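# Set cable runway's far end onto bracket between lugs

## Task

Place the far end of the cable runway so it rests securely on the bracket, sitting between its lugs. Then open the gripper and withdraw the arms. It only counts if the runway stays there by itself, not if a robot is still supporting it.

## Robot and tools

Setup: four identical i2rt Big YAM arms, named arm1, arm2, arm3 and arm4. Each has six joints, a two-finger gripper and a wrist camera (arm1_cam_wrist through arm4_cam_wrist). Two fixed room cameras, cam_high and cam_low, also watch the scene. With joints 1 and 6 at zero and the hand level and pointing forward, the wrist camera rides above the hand and looks toward the fingertips. Reach is roughly 1.0 m from the joint 1 axis. Joints move at different speeds, so the hand can take a wide, curving path between postures.

Frame: poses live in one shared scene frame, origin on the floor, +z up. The hand point is halfway between the fingertips; its z axis runs along the fingers and its y axis is the direction the fingers open and close. Hand poses depend on each robot's foot pose, which is never printed.

execute_actions: argument actions is a list holding exactly one action or none. An action is an object keyed by robot name; under each name sits "joints", an object of absolute targets (not offsets) keyed by joint name. Each robot gets its own object, so several arms can be commanded in one action; their motions start at the same moment and may finish at different times. Joint keys, units, ranges and completion tolerances: joint1_rad -2.879 to 2.879 (±0.045), rotation about the base, positive is counter-clockwise viewed from above, zero points the arm the way its foot faces; joint2_rad 0 to 3.141 (±0.14), shoulder, zero has the upper arm roughly level pointing back, larger values lift it up then forward; joint3_rad 0 to 3.019 (±0.09), elbow, zero is fully folded, larger opens; joint4_rad -1.692 to 1.57 (±0.055), hand pitch, positive tilts fingers up; joint5_rad -1.57 to 1.57 (±0.03), sideways hand swing, positive toward the arm's right; joint6_rad -2.094 to 2.094 (±0.035), hand roll, positive clockwise when viewed from behind; gripper_m 0 to 0.093 (±0.003), fingertip gap in metres, with a grip force ceiling near 50 to 62 N per pad (lower on some units). Optional argument cameras lists which images to return (arm wrist cameras, cam_high, cam_low, or "all"); omitted, null or ["all"] gives every camera, [] gives none. The pictures line gives the image order. An empty actions list just reports state and images. A bad key, bad camera name or out-of-range number rejects the whole call and nothing moves. Joints or robots you leave out may still be driving toward an earlier target without joint_status showing it.

wait: seconds from 0 to 10; commands nothing, lets the scene run, and returns the same report as an empty action.

zoom_image: camera name plus region [x0, y0, x1, y1] in pixels of that camera's most recent full image, origin top-left, at most 504 by 504. Use it to check that the runway end really sits on the bracket between the lugs.

finished_scene: scene is the integer number of the current scene (1 to 2). It ends that scene for good after the robots hold your last command, reports success, and the result describes any following task. Call it only once the runway rests on its own and the arms are clear. Replying with no tool call ends everything.

Reading results: joint_status tells how each commanded motion ended. off_target means it stopped short and may still be pushing. contact_stop and time_out mean the joint gave up its old target and holds where it stopped, except that a timed-out joint may keep a target (its old one, or one no farther than 0.375, 0.375, 0.113, 0.225, 0.075, 0.3 rad for joints 1 to 6 from where it is) and keep pushing; on_its_own lists such joints, and "held at" there is the held target, not the current position. Resend the reported position to relieve that push. "joint command not followed", often with a cause line, means a self/inter-arm collision check blocked that arm's joint targets (its gripper target still runs); those joints read not_followed and the arm may retry them on later actions until given passable targets. Loaded joints left holding will sag. Tiny target changes may not move a joint. Joint torques are listed in joint order without the gripper; they include friction, per-arm offset and scale, and noise, and are nonzero even in free air.

Hazards: the arms do not stop on contact and can press hard. Heavy holding heats motors; a MOTOR HOT line appears at 85 °C, and at 100 °C the arm and gripper go limp and drop (OVER-TEMPERATURE FAULT, keys show limit_stop_at_motor_heat; resend targets after cooling). Some heat persists across scenes. A hard squeeze between two robots fails the run; hard hits may too, and nothing in the state reports arm-to-arm contact. The collision check can react late and ignores fingers, gripper housings and wrist cameras. Objects touching robots are fine. Never knock anything onto the floor or out of the work area. Occasionally a loose object gets a brief shove, so verify placement before finishing. Avoid drops, slips, slams and strong pushing. Thinking time passes in the simulation while robots hold their last command, and shorter robot motion is better.

Each tool is called after "Emit:" as name([rows], argument=value, ...), one row to a line, values as JSON.

## Session

Emit:
execute_actions(actions=[])

Scene clock: 0.00 s.
Joint torques (N m, as the arm reports them, + toward a larger angle): no reading
Motor temperatures (°C, as the motors report them): arm1=[31 29 30 32 28 30] | arm2=[28 31 28 29 30 31] | arm3=[30 30 32 27 28 30] | arm4=[31 31 29 31 28 31]
arm1.joint_positions: joint1_rad=+0.166 joint2_rad=+0.580 joint3_rad=+1.441 joint4_rad=-1.155 joint5_rad=-0.188 joint6_rad=+0.088 gripper_m=+0.094
arm1.joint_status: not commanded
arm1.hand: x=-1.0380 y=-0.2568 z=+1.4485 quat_wxyz=(-0.338, +0.589, -0.544, -0.492) (m; scene frame)
arm2.joint_positions: joint1_rad=+0.161 joint2_rad=+0.505 joint3_rad=+1.381 joint4_rad=-1.374 joint5_rad=-0.177 joint6_rad=-0.299 gripper_m=+0.095
arm2.joint_status: not commanded
arm2.hand: x=-0.2623 y=+0.3407 z=+1.3133 quat_wxyz=(-0.373, -0.455, -0.726, +0.356) (m; scene frame)
arm3.joint_positions: joint1_rad=-0.396 joint2_rad=+0.471 joint3_rad=+1.359 joint4_rad=-1.163 joint5_rad=+0.105 joint6_rad=+0.484 gripper_m=+0.095
arm3.joint_status: not commanded
arm3.hand: x=+0.6804 y=-0.3614 z=+1.4027 quat_wxyz=(-0.396, +0.308, -0.733, -0.460) (m; scene frame)
arm4.joint_positions: joint1_rad=-0.218 joint2_rad=+0.455 joint3_rad=+1.345 joint4_rad=-1.494 joint5_rad=+0.032 joint6_rad=+0.178 gripper_m=+0.095
arm4.joint_status: not commanded
arm4.hand: x=+1.2038 y=+0.3455 z=+1.3529 quat_wxyz=(-0.330, -0.708, -0.532, +0.326) (m; scene frame)
pictures: arm1_cam_wrist, arm2_cam_wrist, arm3_cam_wrist, arm4_cam_wrist, cam_high, cam_low
Images, in order (width x height): arm1_cam_wrist 504x504, arm2_cam_wrist 504x504, arm3_cam_wrist 504x504, arm4_cam_wrist 504x504, cam_high 672x504, cam_low 672x504.

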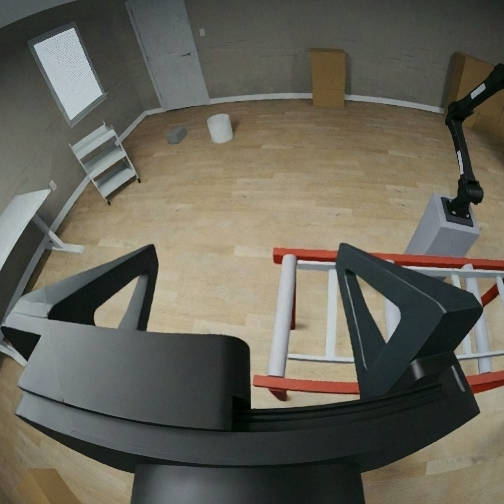

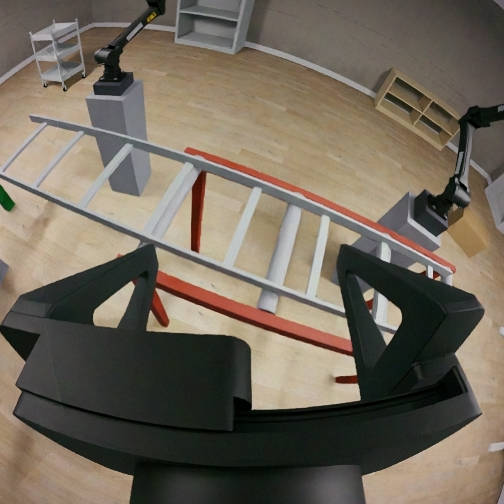

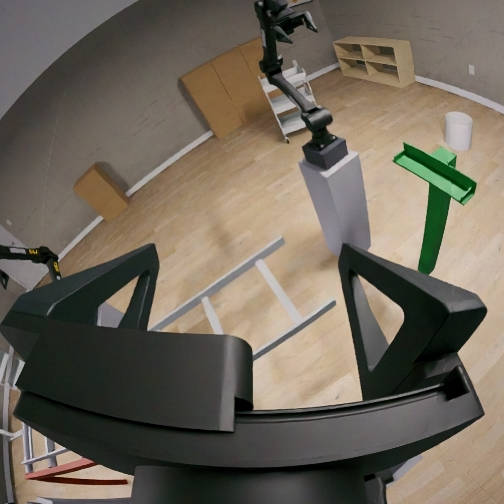

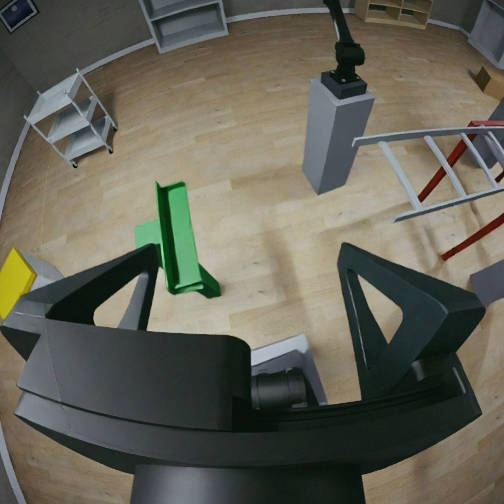

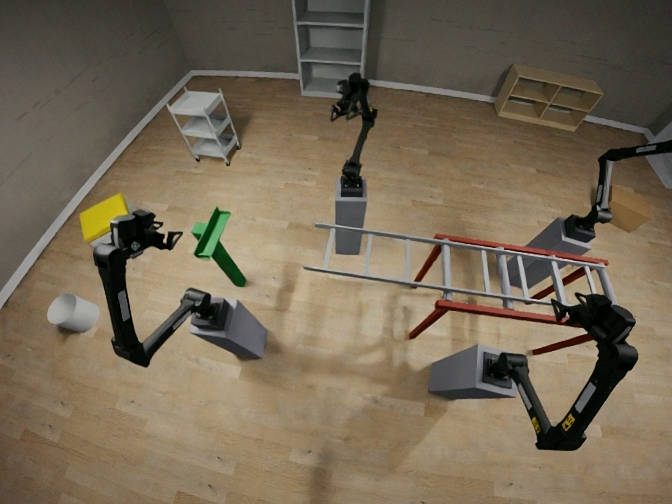

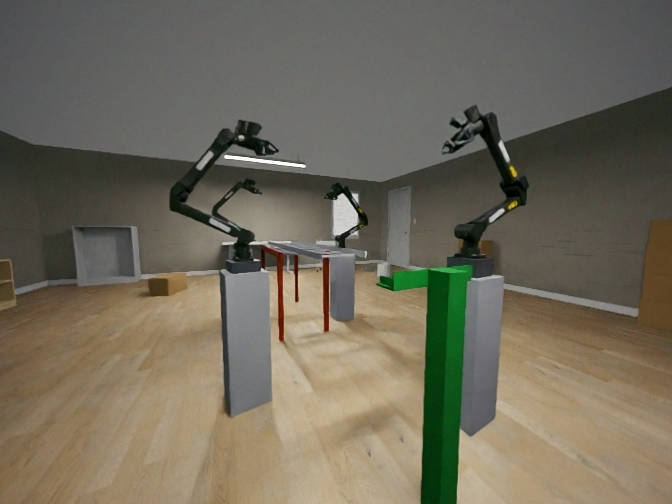

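Emit:
execute_actions([
  {"arm3":{"joints":{"joint1_rad":0,"joint2_rad":1.2,"joint3_rad":1.2,"joint4_rad":-1.57,"joint5_rad":0,"joint6_rad":0}},"arm4":{"joints":{"joint1_rad":0,"joint2_rad":1.2,"joint3_rad":1.2,"joint4_rad":-1.57,"joint5_rad":0,"joint6_rad":0}},"arm1":{"joints":{"joint1_rad":0,"joint2_rad":1.2,"joint3_rad":1.2,"joint4_rad":-1.57,"joint5_rad":0,"joint6_rad":0}},"arm2":{"joints":{"joint1_rad":0,"joint2_rad":1.2,"joint3_rad":1.2,"joint4_rad":-1.57,"joint5_rad":0,"joint6_rad":0}}},
])

Scene clock: 7.80 s.
Joint torques (N m, as the arm reports them, + toward a larger angle): arm1=[ -0.13 -10.5    9.58  -0.33   0.12  -0.15] | arm2=[-1.36 -9.12  8.76  0.01  0.02  0.09] | arm3=[ 0.11 -8.27 10.2   0.09 -0.07 -0.29] | arm4=[ 1.1  -8.87 10.49 -0.03 -0.04 -0.07]
Motor temperatures (°C, as the motors report them): arm1=[31 29 31 32 28 30] | arm2=[28 31 29 29 30 31] | arm3=[30 30 34 27 28 30] | arm4=[31 31 30 31 28 31]
arm1.joint_positions: joint1_rad=+0.004 joint2_rad=+1.202 joint3_rad=+1.194 joint4_rad=-1.555 joint5_rad=-0.002 joint6_rad=+0.008 gripper_m=+0.094
arm1.joint_status: all done
arm1.hand: x=-0.9551 y=-0.1504 z=+1.0942 quat_wxyz=(-0.003, +0.654, -0.756, -0.003) (m; scene frame)
arm2.joint_positions: joint1_rad=+0.003 joint2_rad=+1.200 joint3_rad=+1.205 joint4_rad=-1.557 joint5_rad=-0.002 joint6_rad=-0.011 gripper_m=+0.095
arm2.joint_status: all done
arm2.hand: x=-0.3372 y=+0.1879 z=+1.0271 quat_wxyz=(-0.008, -0.741, -0.671, +0.006) (m; scene frame)
arm3.joint_positions: joint1_rad=-0.007 joint2_rad=+1.198 joint3_rad=+1.197 joint4_rad=-1.559 joint5_rad=+0.002 joint6_rad=+0.016 gripper_m=+0.095
arm3.joint_status: all done
arm3.hand: x=+0.5616 y=-0.2162 z=+1.0737 quat_wxyz=(-0.006, +0.764, -0.645, -0.009) (m; scene frame)
arm4.joint_positions: joint1_rad=-0.012 joint2_rad=+1.206 joint3_rad=+1.200 joint4_rad=-1.561 joint5_rad=+0.003 joint6_rad=+0.009 gripper_m=+0.095
arm4.joint_status: all done
arm4.hand: x=+1.2592 y=+0.1684 z=+1.0968 quat_wxyz=(+0.004, -0.669, -0.744, +0.003) (m; scene frame)
pictures: arm1_cam_wrist, arm2_cam_wrist, arm3_cam_wrist, arm4_cam_wrist, cam_high, cam_low
Images, in order (width x height): arm1_cam_wrist 504x504, arm2_cam_wrist 504x504, arm3_cam_wrist 504x504, arm4_cam_wrist 504x504, cam_high 672x504, cam_low 672x504.

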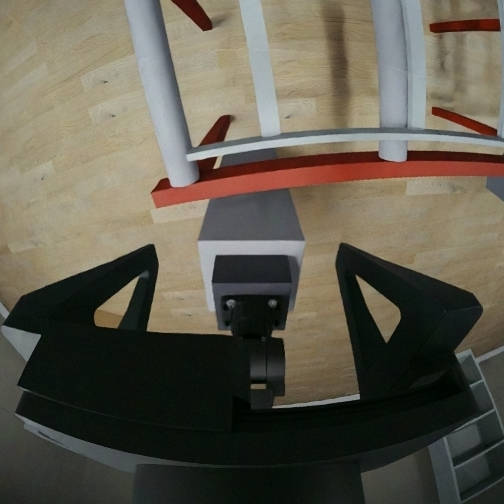

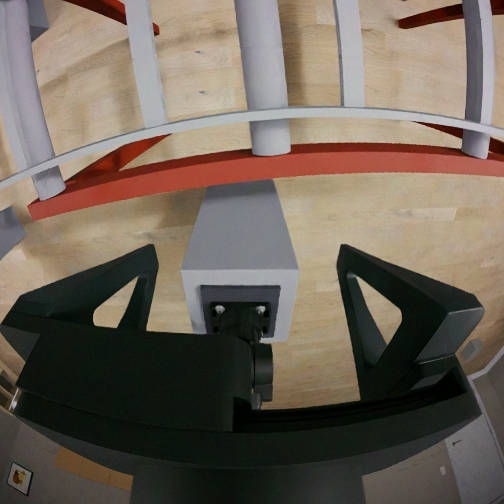

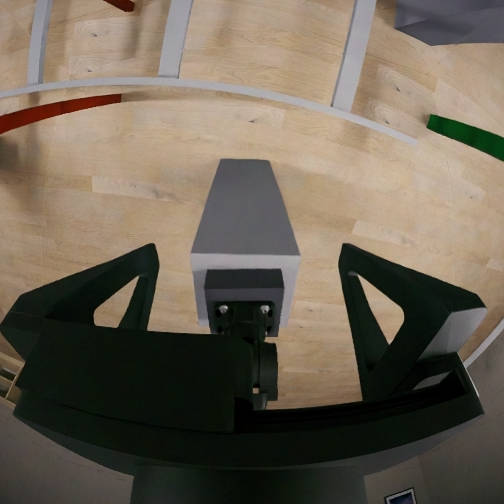

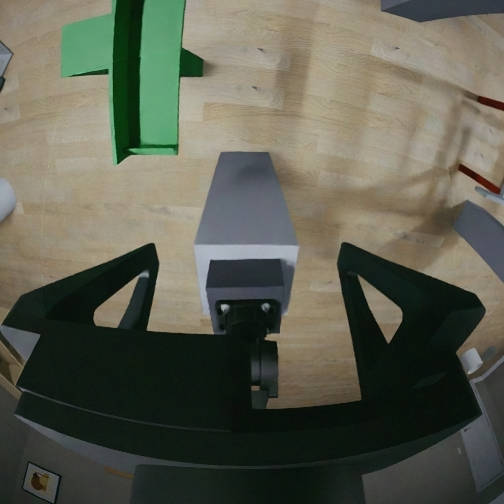

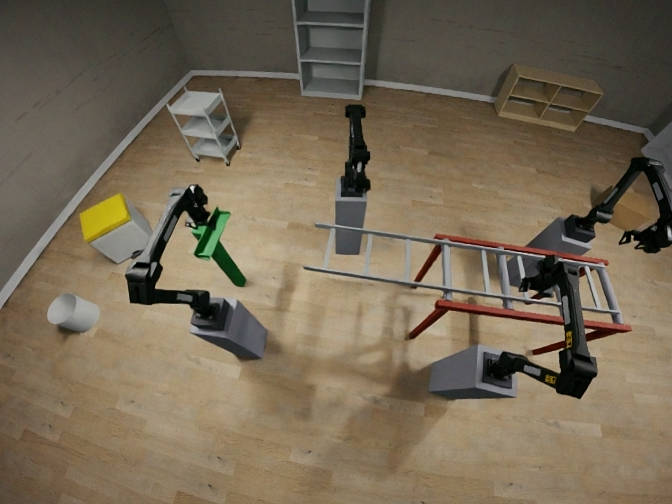

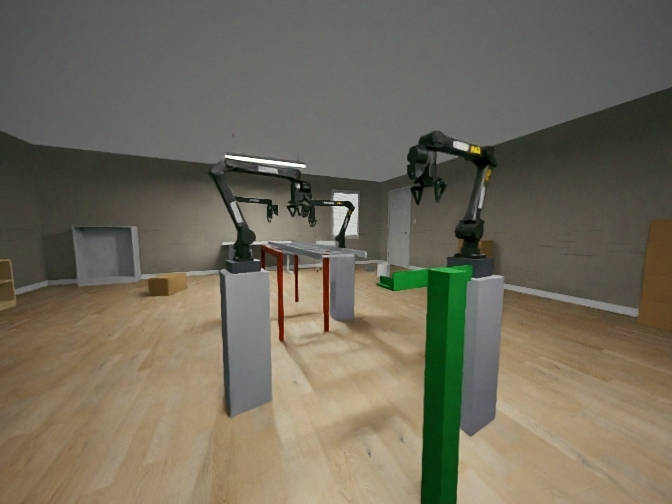

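Emit:
execute_actions([
  {"arm3":{"joints":{"joint2_rad":0.7}},"arm4":{"joints":{"joint1_rad":-0.6}},"arm1":{"joints":{"joint4_rad":-0.6}},"arm2":{"joints":{"joint3_rad":1.8}}},
], cameras=["cam_high"])

Scene clock: 14.03 s.
Joint torques (N m, as the arm reports them, + toward a larger angle): arm1=[ -0.15 -11.99  10.97   2.82   0.12  -0.16] | arm2=[-1.37 -6.96 11.69  1.24  0.03  0.09] | arm3=[ 0.01  1.68  9.4   1.1  -0.06 -0.25] | arm4=[-0.77 -8.82 10.37  0.02  0.05 -0.05]
Motor temperatures (°C, as the motors report them): arm1=[31 29 32 32 28 30] | arm2=[28 31 30 29 30 31] | arm3=[30 30 35 27 28 30] | arm4=[31 31 31 31 28 31]
arm1.joint_positions: joint1_rad=+0.004 joint2_rad=+1.202 joint3_rad=+1.194 joint4_rad=-0.625 joint5_rad=-0.002 joint6_rad=+0.008 gripper_m=+0.094
arm1.joint_status: all done
arm1.hand: x=-0.9286 y=+0.0442 z=+1.1946 quat_wxyz=(-0.339, +0.584, -0.674, -0.299) (m; scene frame)
arm2.joint_positions: joint1_rad=+0.003 joint2_rad=+1.188 joint3_rad=+1.762 joint4_rad=-1.562 joint5_rad=-0.002 joint6_rad=-0.011 gripper_m=+0.095
arm2.joint_status: all done
arm2.hand: x=-0.3446 y=+0.1234 z=+1.2717 quat_wxyz=(-0.191, -0.710, -0.643, +0.214) (m; scene frame)
arm3.joint_positions: joint1_rad=-0.007 joint2_rad=+0.697 joint3_rad=+1.197 joint4_rad=-1.562 joint5_rad=+0.002 joint6_rad=+0.015 gripper_m=+0.095
arm3.joint_status: all done
arm3.hand: x=+0.5809 y=-0.3174 z=+1.2049 quat_wxyz=(-0.162, +0.738, -0.624, -0.199) (m; scene frame)
arm4.joint_positions: joint1_rad=-0.593 joint2_rad=+1.206 joint3_rad=+1.200 joint4_rad=-1.561 joint5_rad=+0.000 joint6_rad=+0.008 gripper_m=+0.095
arm4.joint_status: all done
arm4.hand: x=+1.0720 y=+0.2020 z=+1.0983 quat_wxyz=(+0.003, -0.853, -0.522, +0.004) (m; scene frame)
pictures: cam_high
Images, in order (width x height): cam_high 672x504.

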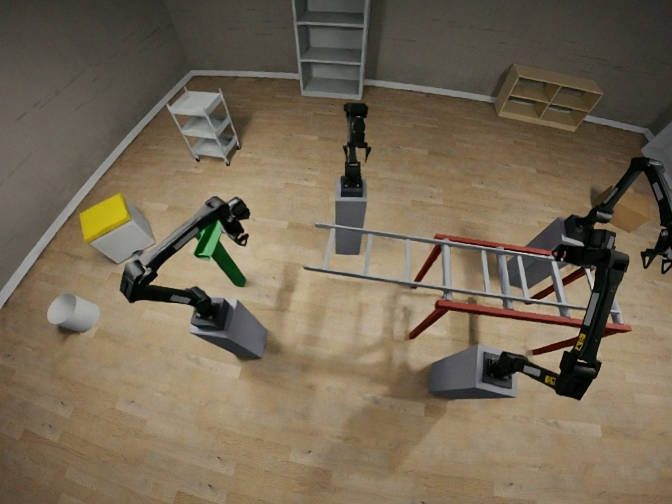

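Emit:
execute_actions([
  {"arm3":{"joints":{"joint1_rad":0.166,"joint2_rad":1.724,"joint3_rad":1.561,"joint4_rad":-1.408,"joint6_rad":0.353}},"arm4":{"joints":{"joint1_rad":0.19,"joint2_rad":1.443,"joint3_rad":1.296,"joint4_rad":-1.424,"joint6_rad":0.31}},"arm1":{"joints":{"joint2_rad":0.6,"joint4_rad":-1.2}},"arm2":{"joints":{"joint2_rad":0.6,"joint3_rad":1.3}}},
])

Scene clock: 33.10 s.
Joint torques (N m, as the arm reports them, + toward a larger angle): arm1=[-0.13 -0.33  9.65  1.03  0.12 -0.16] | arm2=[-1.36  2.62  7.19  1.44  0.03  0.1 ] | arm3=[  0.2  -18.55  10.19   0.65  -0.04   0.02] | arm4=[  0.09 -13.66  13.2    0.36   0.1    0.1 ]
Motor temperatures (°C, as the motors report them): arm1=[31 29 34 32 28 30] | arm2=[28 31 32 29 30 31] | arm3=[30 30 37 27 28 30] | arm4=[31 31 32 31 28 31]
arm1.joint_positions: joint1_rad=+0.004 joint2_rad=+0.597 joint3_rad=+1.194 joint4_rad=-1.182 joint5_rad=-0.002 joint6_rad=+0.008 gripper_m=+0.094
arm1.joint_status: all done
arm1.hand: x=-0.9640 y=-0.2144 z=+1.3131 quat_wxyz=(-0.355, +0.577, -0.666, -0.313) (m; scene frame)
arm2.joint_positions: joint1_rad=+0.003 joint2_rad=+0.596 joint3_rad=+1.313 joint4_rad=-1.562 joint5_rad=-0.002 joint6_rad=-0.011 gripper_m=+0.095
arm2.joint_status: all done
arm2.hand: x=-0.3223 y=+0.3241 z=+1.2290 quat_wxyz=(-0.237, -0.693, -0.628, +0.265) (m; scene frame)
arm3.joint_positions: joint1_rad=+0.159 joint2_rad=+1.734 joint3_rad=+1.551 joint4_rad=-1.412 joint5_rad=+0.002 joint6_rad=+0.338 gripper_m=+0.095
arm3.joint_status: all done
arm3.hand: x=+0.4439 y=-0.0530 z=+0.9918 quat_wxyz=(+0.003, +0.711, -0.703, +0.006) (m; scene frame)
arm4.joint_positions: joint1_rad=+0.186 joint2_rad=+1.460 joint3_rad=+1.262 joint4_rad=-1.428 joint5_rad=+0.000 joint6_rad=+0.301 gripper_m=+0.095
arm4.joint_status: all done
arm4.hand: x=+1.3469 y=+0.1105 z=+1.0298 quat_wxyz=(+0.028, -0.702, -0.711, -0.011) (m; scene frame)
pictures: arm1_cam_wrist, arm2_cam_wrist, arm3_cam_wrist, arm4_cam_wrist, cam_high, cam_low
Images, in order (width x height): arm1_cam_wrist 504x504, arm2_cam_wrist 504x504, arm3_cam_wrist 504x504, arm4_cam_wrist 504x504, cam_high 672x504, cam_low 672x504.

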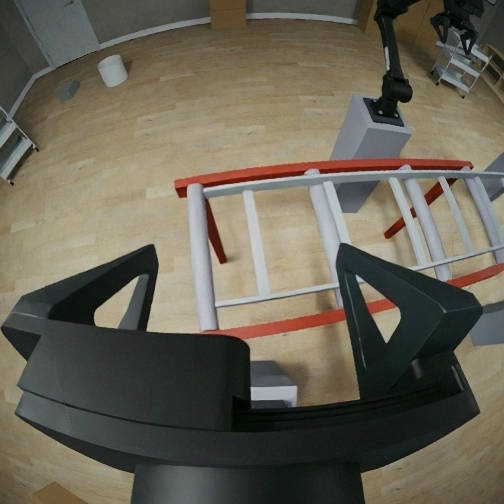

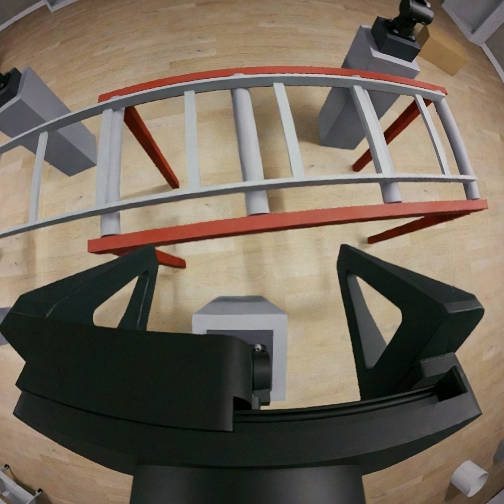

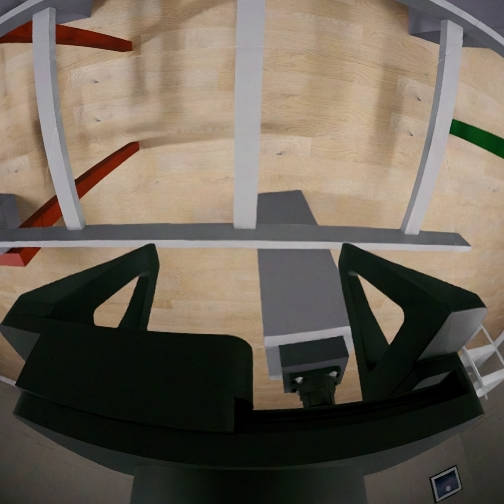

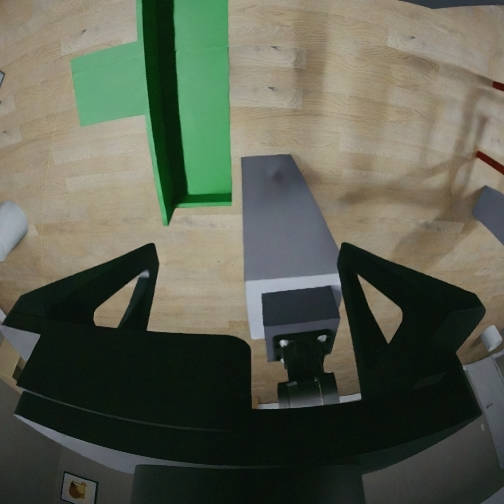

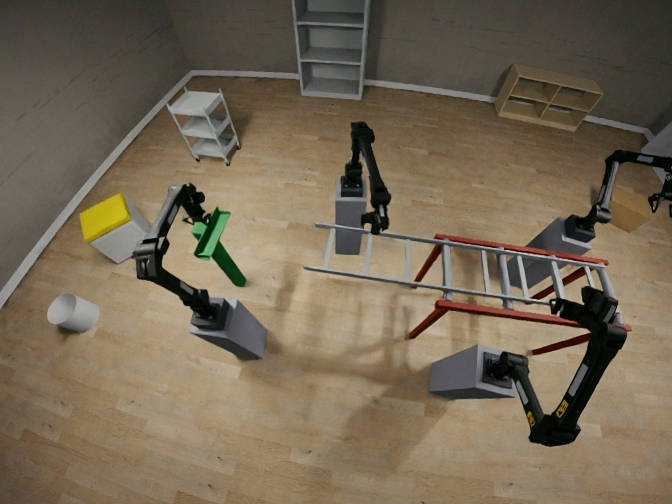

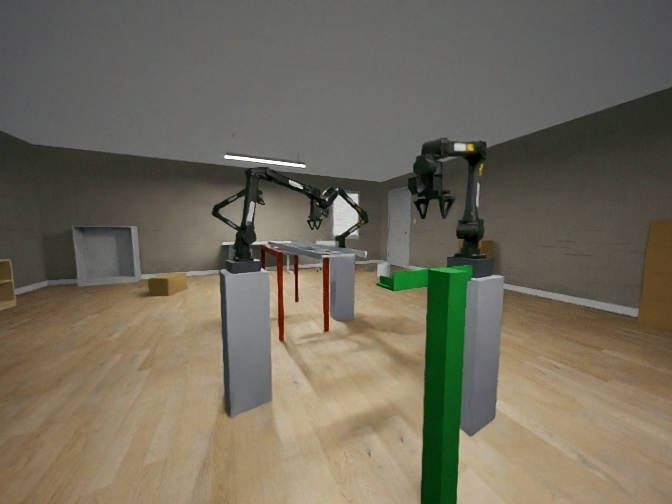

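Emit:
zoom_image(camera="cam_low", region=[240, 180, 500, 320])

Emit:
zoom_image(camera="cam_high", region=[170, 170, 450, 310])

Region (240, 180, 500, 320) of cam_low's 672x504 image, scaled by 1.938, with more detail than that image has; it fills the top 271 rows of this view, and the rest is white.

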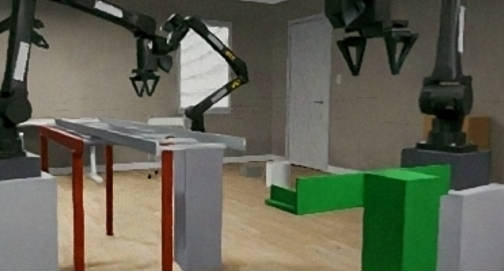

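Region (170, 170, 450, 310) of cam_high's 672x504 image, scaled by 1.800, with more detail than that image has.

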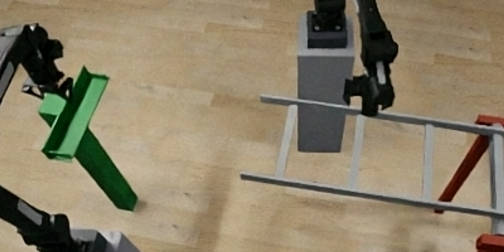

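Emit:
execute_actions([
  {"arm3":{"joints":{"joint2_rad":1.79,"joint3_rad":1.395,"joint4_rad":-1.162}},"arm4":{"joints":{"joint1_rad":0.093,"joint2_rad":1.73,"joint3_rad":1.40,"joint4_rad":-1.213,"joint6_rad":1.784}}},
], cameras=["arm3_cam_wrist","arm4_cam_wrist","cam_low"])

Scene clock: 42.40 s.
Joint torques (N m, as the arm reports them, + toward a larger angle): arm1=[-0.14 -0.34  9.66  1.03  0.12 -0.16] | arm2=[-1.4   2.44  7.15  1.45  0.04  0.1 ] | arm3=[  0.06 -17.37   9.15   1.14  -0.11  -0.01] | arm4=[  0.12 -17.88  11.63   0.55   0.17   0.08]
Motor temperatures (°C, as the motors report them): arm1=[31 29 34 32 28 30] | arm2=[28 31 31 29 30 31] | arm3=[30 31 37 27 28 30] | arm4=[31 32 33 31 28 31]
arm1.joint_positions: joint1_rad=+0.004 joint2_rad=+0.597 joint3_rad=+1.194 joint4_rad=-1.182 joint5_rad=-0.002 joint6_rad=+0.008 gripper_m=+0.094
arm1.joint_status: not commanded
arm1.hand: x=-0.9640 y=-0.2144 z=+1.3131 quat_wxyz=(-0.355, +0.577, -0.666, -0.313) (m; scene frame)
arm2.joint_positions: joint1_rad=+0.003 joint2_rad=+0.596 joint3_rad=+1.313 joint4_rad=-1.562 joint5_rad=-0.002 joint6_rad=-0.011 gripper_m=+0.095
arm2.joint_status: not commanded
arm2.hand: x=-0.3223 y=+0.3241 z=+1.2290 quat_wxyz=(-0.237, -0.693, -0.628, +0.265) (m; scene frame)
arm3.joint_positions: joint1_rad=+0.159 joint2_rad=+1.785 joint3_rad=+1.394 joint4_rad=-1.174 joint5_rad=+0.002 joint6_rad=+0.338 gripper_m=+0.095
arm3.joint_status: all done
arm3.hand: x=+0.4423 y=-0.0489 z=+0.9089 quat_wxyz=(-0.004, +0.711, -0.703, -0.007) (m; scene frame)
arm4.joint_positions: joint1_rad=+0.093 joint2_rad=+1.747 joint3_rad=+1.377 joint4_rad=-1.223 joint5_rad=+0.000 joint6_rad=+1.775 gripper_m=+0.095
arm4.joint_status: all done
arm4.hand: x=+1.3305 y=+0.0062 z=+0.9427 quat_wxyz=(+0.013, -1.000, -0.008, +0.006) (m; scene frame)
pictures: arm3_cam_wrist, arm4_cam_wrist, cam_low
Images, in order (width x height): arm3_cam_wrist 504x504, arm4_cam_wrist 504x504, cam_low 672x504.

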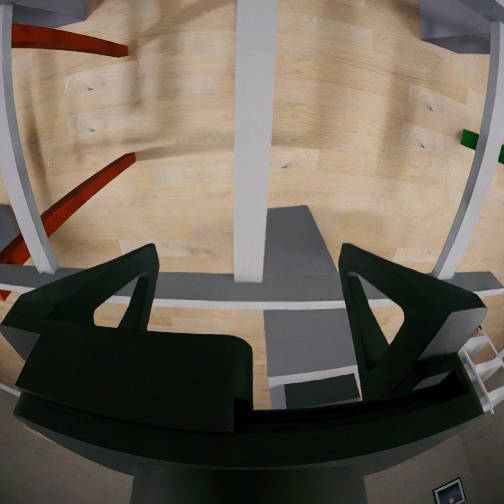

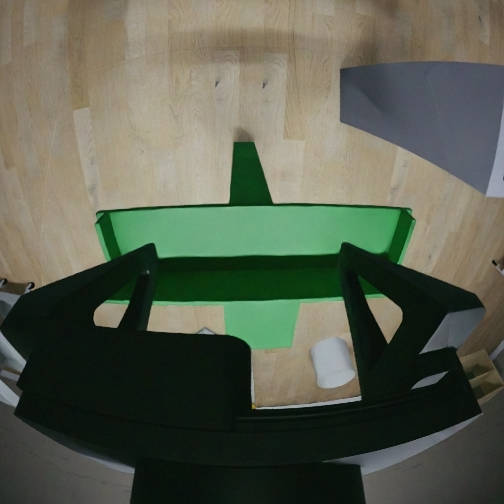

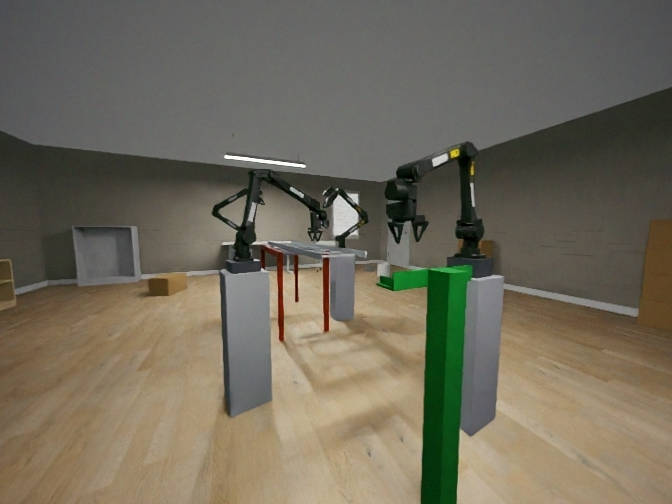

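Emit:
execute_actions([
  {"arm3":{"joints":{"joint2_rad":1.855,"joint3_rad":1.33,"joint4_rad":-1.035}},"arm4":{"joints":{"joint1_rad":0.229,"joint2_rad":1.70,"joint3_rad":1.56,"joint4_rad":-1.394,"joint6_rad":-1.221}}},
], cameras=["arm3_cam_wrist","arm4_cam_wrist","cam_low"])

Emit:
zoom_image(camera="cam_low", region=[260, 200, 400, 290])

Scene clock: 48.20 s.
Joint torques (N m, as the arm reports them, + toward a larger angle): arm1=[-0.13 -0.33  9.66  1.04  0.12 -0.16] | arm2=[-1.32  2.53  7.12  1.44  0.03  0.1 ] | arm3=[ -0.21 -16.64   8.35   1.12  -0.07   0.  ] | arm4=[ -0.9  -16.23  14.07  -0.24  -0.03  -0.06]
Motor temperatures (°C, as the motors report them): arm1=[31 29 34 32 28 30] | arm2=[28 31 31 29 30 31] | arm3=[30 32 37 27 28 30] | arm4=[31 32 34 31 28 31]
arm1.joint_positions: joint1_rad=+0.004 joint2_rad=+0.597 joint3_rad=+1.194 joint4_rad=-1.182 joint5_rad=-0.002 joint6_rad=+0.008 gripper_m=+0.094
arm1.joint_status: not commanded
arm1.hand: x=-0.9640 y=-0.2144 z=+1.3131 quat_wxyz=(-0.355, +0.577, -0.666, -0.313) (m; scene frame)
arm2.joint_positions: joint1_rad=+0.003 joint2_rad=+0.596 joint3_rad=+1.313 joint4_rad=-1.562 joint5_rad=-0.002 joint6_rad=-0.011 gripper_m=+0.095
arm2.joint_status: not commanded
arm2.hand: x=-0.3223 y=+0.3241 z=+1.2290 quat_wxyz=(-0.237, -0.693, -0.628, +0.265) (m; scene frame)
arm3.joint_positions: joint1_rad=+0.159 joint2_rad=+1.844 joint3_rad=+1.333 joint4_rad=-1.047 joint5_rad=+0.002 joint6_rad=+0.338 gripper_m=+0.095
arm3.joint_status: all done
arm3.hand: x=+0.4413 y=-0.0463 z=+0.8584 quat_wxyz=(-0.005, +0.711, -0.703, -0.010) (m; scene frame)
arm4.joint_positions: joint1_rad=+0.240 joint2_rad=+1.699 joint3_rad=+1.519 joint4_rad=-1.384 joint5_rad=+0.000 joint6_rad=-1.211 gripper_m=+0.095
arm4.joint_status: all done
arm4.hand: x=+1.4057 y=+0.0184 z=+1.0182 quat_wxyz=(+0.002, +0.004, -1.000, +0.002) (m; scene frame)
pictures: arm3_cam_wrist, arm4_cam_wrist, cam_low
Images, in order (width x height): arm3_cam_wrist 504x504, arm4_cam_wrist 504x504, cam_low 672x504.

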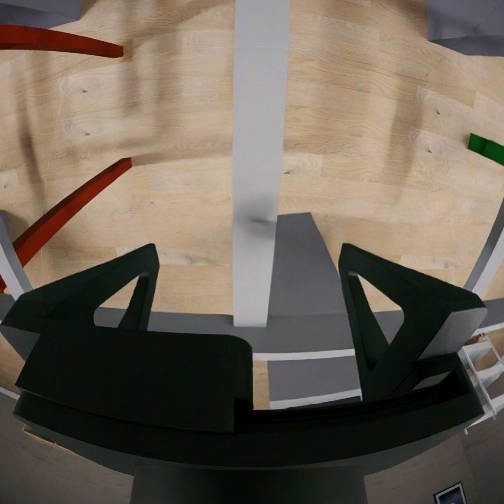

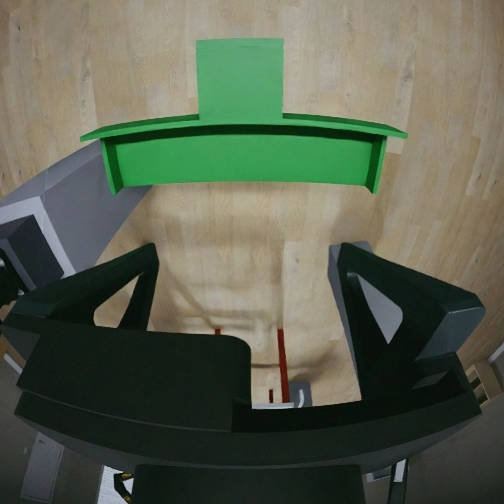

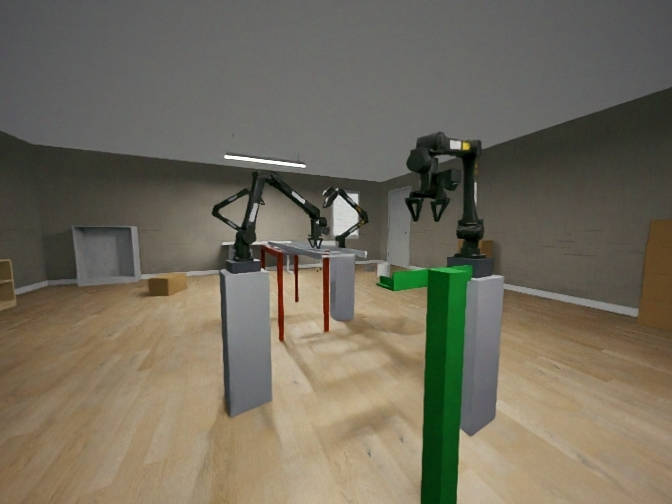

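Region (260, 200, 400, 290) of cam_low's 672x504 image, scaled by 3.600, with more detail than that image has; it fills the top 324 rows of this view, and the rest is white.

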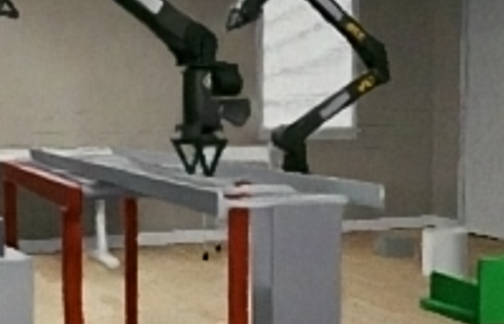

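Emit:
execute_actions([
  {"arm3":{"joints":{"joint2_rad":1.922,"joint3_rad":1.288,"joint4_rad":-0.94}}},
], cameras=["arm3_cam_wrist","cam_low"])

Emit:
zoom_image(camera="cam_low", region=[260, 200, 400, 290])

Scene clock: 51.23 s.
Joint torques (N m, as the arm reports them, + toward a larger angle): arm1=[-0.11 -0.34  9.67  1.03  0.12 -0.16] | arm2=[-1.46  2.46  7.15  1.42  0.03  0.1 ] | arm3=[ -0.02 -17.73   7.8    1.09  -0.07  -0.01] | arm4=[ -0.97 -16.58  13.98  -0.26  -0.02  -0.06]
Motor temperatures (°C, as the motors report them): arm1=[31 29 34 32 28 30] | arm2=[28 31 31 29 30 31] | arm3=[30 32 37 27 28 30] | arm4=[31 32 34 31 28 31]
arm1.joint_positions: joint1_rad=+0.004 joint2_rad=+0.597 joint3_rad=+1.194 joint4_rad=-1.182 joint5_rad=-0.002 joint6_rad=+0.008 gripper_m=+0.094
arm1.joint_status: not commanded
arm1.hand: x=-0.9640 y=-0.2144 z=+1.3131 quat_wxyz=(-0.355, +0.577, -0.666, -0.313) (m; scene frame)
arm2.joint_positions: joint1_rad=+0.003 joint2_rad=+0.596 joint3_rad=+1.313 joint4_rad=-1.562 joint5_rad=-0.002 joint6_rad=-0.011 gripper_m=+0.095
arm2.joint_status: not commanded
arm2.hand: x=-0.3223 y=+0.3241 z=+1.2290 quat_wxyz=(-0.237, -0.693, -0.628, +0.265) (m; scene frame)
arm3.joint_positions: joint1_rad=+0.159 joint2_rad=+1.910 joint3_rad=+1.291 joint4_rad=-0.952 joint5_rad=+0.002 joint6_rad=+0.338 gripper_m=+0.095
arm3.joint_status: all done
arm3.hand: x=+0.4420 y=-0.0484 z=+0.8119 quat_wxyz=(-0.002, +0.711, -0.703, -0.005) (m; scene frame)
arm4.joint_positions: joint1_rad=+0.240 joint2_rad=+1.699 joint3_rad=+1.519 joint4_rad=-1.384 joint5_rad=+0.000 joint6_rad=-1.212 gripper_m=+0.095
arm4.joint_status: not commanded
arm4.hand: x=+1.4057 y=+0.0184 z=+1.0182 quat_wxyz=(+0.002, +0.004, -1.000, +0.002) (m; scene frame)
pictures: arm3_cam_wrist, cam_low
Images, in order (width x height): arm3_cam_wrist 504x504, cam_low 672x504.

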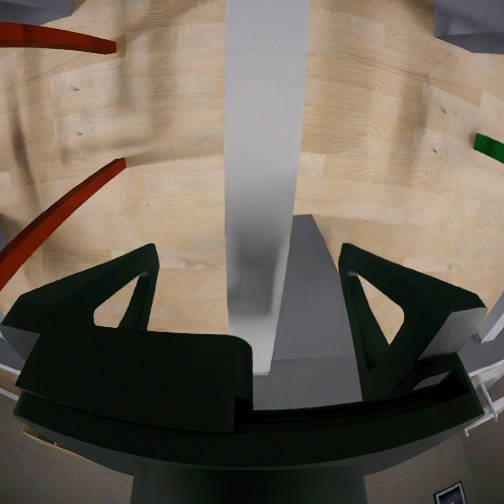

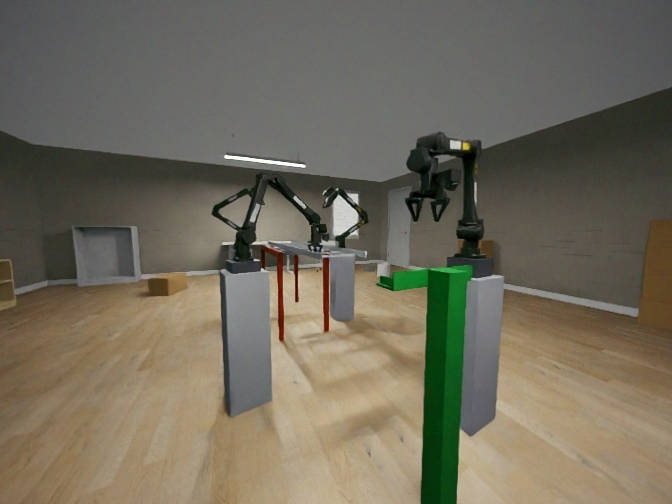

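Region (260, 200, 400, 290) of cam_low's 672x504 image, scaled by 3.600, with more detail than that image has; it fills the top 324 rows of this view, and the rest is white.

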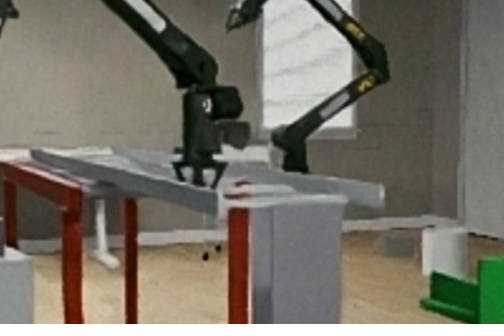

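Emit:
execute_actions([
  {"arm3":{"joints":{"joint2_rad":1.94,"joint3_rad":1.28,"joint4_rad":-0.915,"gripper_m":0.04}}},
], cameras=[])

Emit:
execute_actions([
  {"arm3":{"joints":{"gripper_m":0.0}}},
], cameras=["arm3_cam_wrist","cam_high"])

Scene clock: 53.30 s.
Joint torques (N m, as the arm reports them, + toward a larger angle): arm1=[-0.14 -0.33  9.68  1.04  0.12 -0.15] | arm2=[-1.42  2.44  7.15  1.44  0.03  0.1 ] | arm3=[ -0.15 -16.33   7.2    1.    -0.07   0.02] | arm4=[ -1.07 -16.35  14.04  -0.18  -0.02  -0.06]
Motor temperatures (°C, as the motors report them): arm1=[31 29 34 32 28 30] | arm2=[28 31 31 29 30 31] | arm3=[30 32 37 27 28 30] | arm4=[31 32 34 31 28 31]
arm1.joint_positions: joint1_rad=+0.004 joint2_rad=+0.597 joint3_rad=+1.194 joint4_rad=-1.182 joint5_rad=-0.002 joint6_rad=+0.008 gripper_m=+0.094
arm1.joint_status: not commanded
arm1.hand: x=-0.9640 y=-0.2144 z=+1.3131 quat_wxyz=(-0.355, +0.577, -0.666, -0.313) (m; scene frame)
arm2.joint_positions: joint1_rad=+0.003 joint2_rad=+0.596 joint3_rad=+1.313 joint4_rad=-1.562 joint5_rad=-0.002 joint6_rad=-0.011 gripper_m=+0.095
arm2.joint_status: not commanded
arm2.hand: x=-0.3223 y=+0.3241 z=+1.2290 quat_wxyz=(-0.237, -0.693, -0.628, +0.265) (m; scene frame)
arm3.joint_positions: joint1_rad=+0.159 joint2_rad=+1.910 joint3_rad=+1.291 joint4_rad=-0.928 joint5_rad=+0.002 joint6_rad=+0.339 gripper_m=+0.040
arm3.joint_status: all done
arm3.hand: x=+0.4399 y=-0.0427 z=+0.8120 quat_wxyz=(-0.008, +0.711, -0.703, -0.016) (m; scene frame)
arm4.joint_positions: joint1_rad=+0.240 joint2_rad=+1.699 joint3_rad=+1.519 joint4_rad=-1.384 joint5_rad=+0.000 joint6_rad=-1.212 gripper_m=+0.095
arm4.joint_status: not commanded
arm4.hand: x=+1.4057 y=+0.0184 z=+1.0182 quat_wxyz=(+0.002, +0.004, -1.000, +0.002) (m; scene frame)
pictures: none
No camera images: the call's "cameras" was empty. Leave "cameras" out to get every camera's image.

Scene clock: 53.87 s.
Joint torques (N m, as the arm reports them, + toward a larger angle): arm1=[-0.16 -0.33  9.67  1.03  0.12 -0.16] | arm2=[-1.42  2.48  7.18  1.47  0.03  0.1 ] | arm3=[ -0.17 -16.01   7.45   1.07  -0.29  -0.1 ] | arm4=[ -1.02 -16.26  14.01  -0.17  -0.02  -0.07]
Motor temperatures (°C, as the motors report them): arm1=[31 29 34 32 28 30] | arm2=[28 31 31 29 30 31] | arm3=[30 32 37 27 28 30] | arm4=[31 32 34 31 28 31]
arm1.joint_positions: joint1_rad=+0.004 joint2_rad=+0.597 joint3_rad=+1.194 joint4_rad=-1.182 joint5_rad=-0.002 joint6_rad=+0.008 gripper_m=+0.094
arm1.joint_status: not commanded
arm1.hand: x=-0.9640 y=-0.2144 z=+1.3131 quat_wxyz=(-0.355, +0.577, -0.666, -0.313) (m; scene frame)
arm2.joint_positions: joint1_rad=+0.003 joint2_rad=+0.596 joint3_rad=+1.313 joint4_rad=-1.562 joint5_rad=-0.002 joint6_rad=-0.011 gripper_m=+0.095
arm2.joint_status: not commanded
arm2.hand: x=-0.3223 y=+0.3241 z=+1.2290 quat_wxyz=(-0.237, -0.693, -0.628, +0.265) (m; scene frame)
arm3.joint_positions: joint1_rad=+0.157 joint2_rad=+1.910 joint3_rad=+1.288 joint4_rad=-0.926 joint5_rad=+0.009 joint6_rad=+0.350 gripper_m=+0.025
arm3.joint_status: gripper_m off_target (ended at +0.025, target +0.000)
arm3.hand: x=+0.4424 y=-0.0427 z=+0.8112 quat_wxyz=(-0.010, +0.706, -0.708, -0.014) (m; scene frame)
arm4.joint_positions: joint1_rad=+0.240 joint2_rad=+1.699 joint3_rad=+1.519 joint4_rad=-1.384 joint5_rad=+0.000 joint6_rad=-1.212 gripper_m=+0.095
arm4.joint_status: not commanded
arm4.hand: x=+1.4057 y=+0.0184 z=+1.0182 quat_wxyz=(+0.002, +0.004, -1.000, +0.002) (m; scene frame)
pictures: arm3_cam_wrist, cam_high
Images, in order (width x height): arm3_cam_wrist 504x504, cam_high 672x504.

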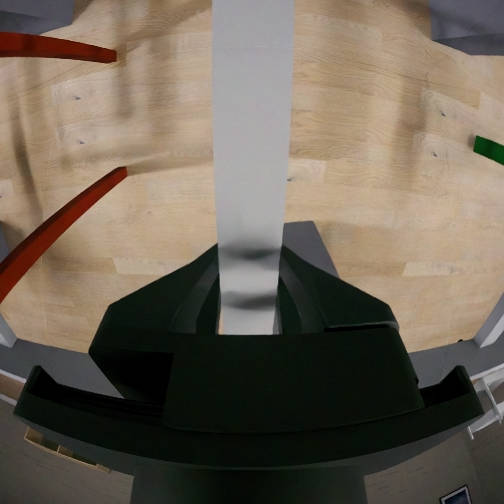

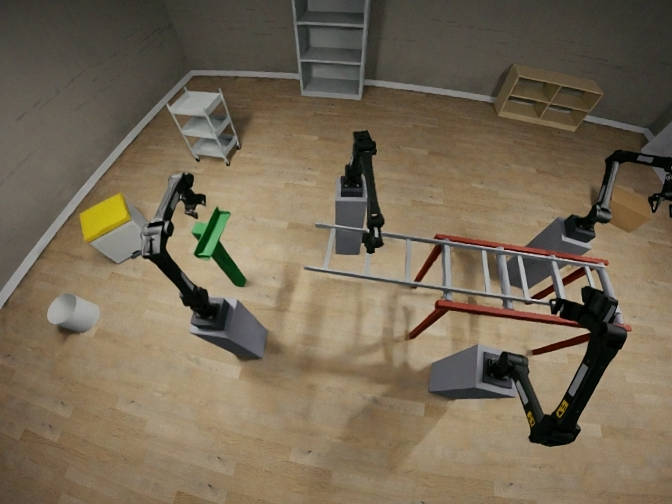

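Emit:
execute_actions([
  {"arm3":{"joints":{"joint1_rad":-0.07,"joint2_rad":1.845,"joint3_rad":1.229,"joint4_rad":-0.949,"joint5_rad":0,"joint6_rad":0.122}}},
], cameras=["arm3_cam_wrist","cam_high"])

Scene clock: 58.07 s.
Joint torques (N m, as the arm reports them, + toward a larger angle): arm1=[-0.15 -0.33  9.67  1.03  0.12 -0.16] | arm2=[-1.52  2.48  7.14  1.43  0.02  0.1 ] | arm3=[ -0.36 -19.41   8.17  -0.12   0.08  -0.3 ] | arm4=[ -0.9  -16.25  14.01  -0.19  -0.03  -0.08]
Motor temperatures (°C, as the motors report them): arm1=[31 29 34 32 28 30] | arm2=[28 31 31 29 30 31] | arm3=[30 32 37 27 28 30] | arm4=[31 33 34 31 28 31]
arm1.joint_positions: joint1_rad=+0.004 joint2_rad=+0.597 joint3_rad=+1.194 joint4_rad=-1.182 joint5_rad=-0.002 joint6_rad=+0.008 gripper_m=+0.094
arm1.joint_status: not commanded
arm1.hand: x=-0.9640 y=-0.2144 z=+1.3131 quat_wxyz=(-0.355, +0.577, -0.666, -0.313) (m; scene frame)
arm2.joint_positions: joint1_rad=+0.003 joint2_rad=+0.596 joint3_rad=+1.313 joint4_rad=-1.562 joint5_rad=-0.002 joint6_rad=-0.011 gripper_m=+0.095
arm2.joint_status: not commanded
arm2.hand: x=-0.3223 y=+0.3241 z=+1.2290 quat_wxyz=(-0.237, -0.693, -0.628, +0.265) (m; scene frame)
arm3.joint_positions: joint1_rad=-0.066 joint2_rad=+1.867 joint3_rad=+1.223 joint4_rad=-0.936 joint5_rad=-0.002 joint6_rad=+0.139 gripper_m=+0.025
arm3.joint_status: all done
arm3.hand: x=+0.5583 y=-0.0432 z=+0.8113 quat_wxyz=(+0.002, +0.702, -0.712, -0.002) (m; scene frame)
arm4.joint_positions: joint1_rad=+0.240 joint2_rad=+1.699 joint3_rad=+1.519 joint4_rad=-1.384 joint5_rad=+0.000 joint6_rad=-1.212 gripper_m=+0.095
arm4.joint_status: not commanded
arm4.hand: x=+1.4057 y=+0.0184 z=+1.0182 quat_wxyz=(+0.002, +0.004, -1.000, +0.002) (m; scene frame)
pictures: arm3_cam_wrist, cam_high
Images, in order (width x height): arm3_cam_wrist 504x504, cam_high 672x504.

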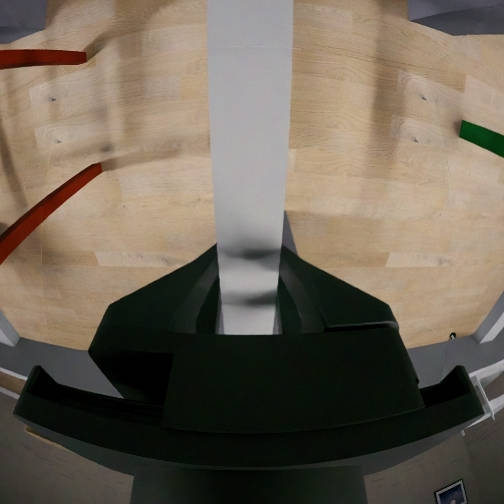

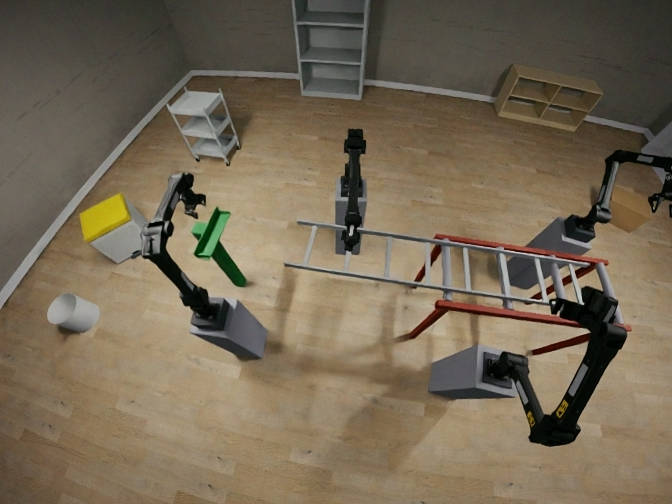

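Emit:
execute_actions([
  {"arm3":{"joints":{"joint1_rad":-0.388,"joint2_rad":1.84,"joint3_rad":1.255,"joint4_rad":-0.955,"joint5_rad":0,"joint6_rad":-0.21}}},
], cameras=["cam_high"])

Scene clock: 61.70 s.
Joint torques (N m, as the arm reports them, + toward a larger angle): arm1=[-0.11 -0.31  9.67  1.04  0.12 -0.16] | arm2=[-1.43  2.52  7.16  1.44  0.02  0.1 ] | arm3=[ -0.53 -23.38  10.75  -0.41   0.09  -0.59] | arm4=[ -1.03 -16.08  14.03  -0.24  -0.01  -0.06]
Motor temperatures (°C, as the motors report them): arm1=[31 29 34 32 28 30] | arm2=[28 31 31 29 30 31] | arm3=[30 33 37 27 28 30] | arm4=[31 33 35 31 28 31]
arm1.joint_positions: joint1_rad=+0.004 joint2_rad=+0.597 joint3_rad=+1.194 joint4_rad=-1.182 joint5_rad=-0.002 joint6_rad=+0.008 gripper_m=+0.094
arm1.joint_status: not commanded
arm1.hand: x=-0.9640 y=-0.2144 z=+1.3131 quat_wxyz=(-0.355, +0.577, -0.666, -0.313) (m; scene frame)
arm2.joint_positions: joint1_rad=+0.003 joint2_rad=+0.596 joint3_rad=+1.313 joint4_rad=-1.562 joint5_rad=-0.002 joint6_rad=-0.011 gripper_m=+0.095
arm2.joint_status: not commanded
arm2.hand: x=-0.3223 y=+0.3241 z=+1.2290 quat_wxyz=(-0.237, -0.693, -0.628, +0.265) (m; scene frame)
arm3.joint_positions: joint1_rad=-0.392 joint2_rad=+1.912 joint3_rad=+1.211 joint4_rad=-0.938 joint5_rad=-0.004 joint6_rad=-0.159 gripper_m=+0.025
arm3.joint_status: joint6_rad off_target (ended at -0.159, target -0.210); the others done
arm3.hand: x=+0.7173 y=-0.0619 z=+0.7858 quat_wxyz=(+0.028, +0.692, -0.722, +0.013) (m; scene frame)
arm4.joint_positions: joint1_rad=+0.240 joint2_rad=+1.699 joint3_rad=+1.519 joint4_rad=-1.384 joint5_rad=+0.000 joint6_rad=-1.212 gripper_m=+0.095
arm4.joint_status: not commanded
arm4.hand: x=+1.4057 y=+0.0184 z=+1.0182 quat_wxyz=(+0.002, +0.004, -1.000, +0.002) (m; scene frame)
pictures: cam_high
Images, in order (width x height): cam_high 672x504.

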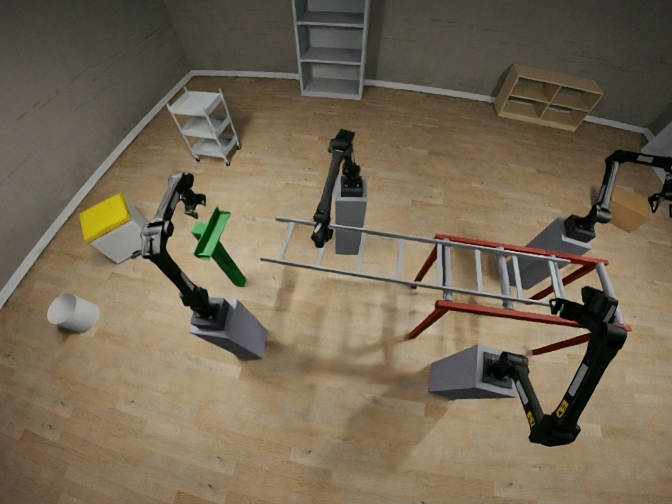

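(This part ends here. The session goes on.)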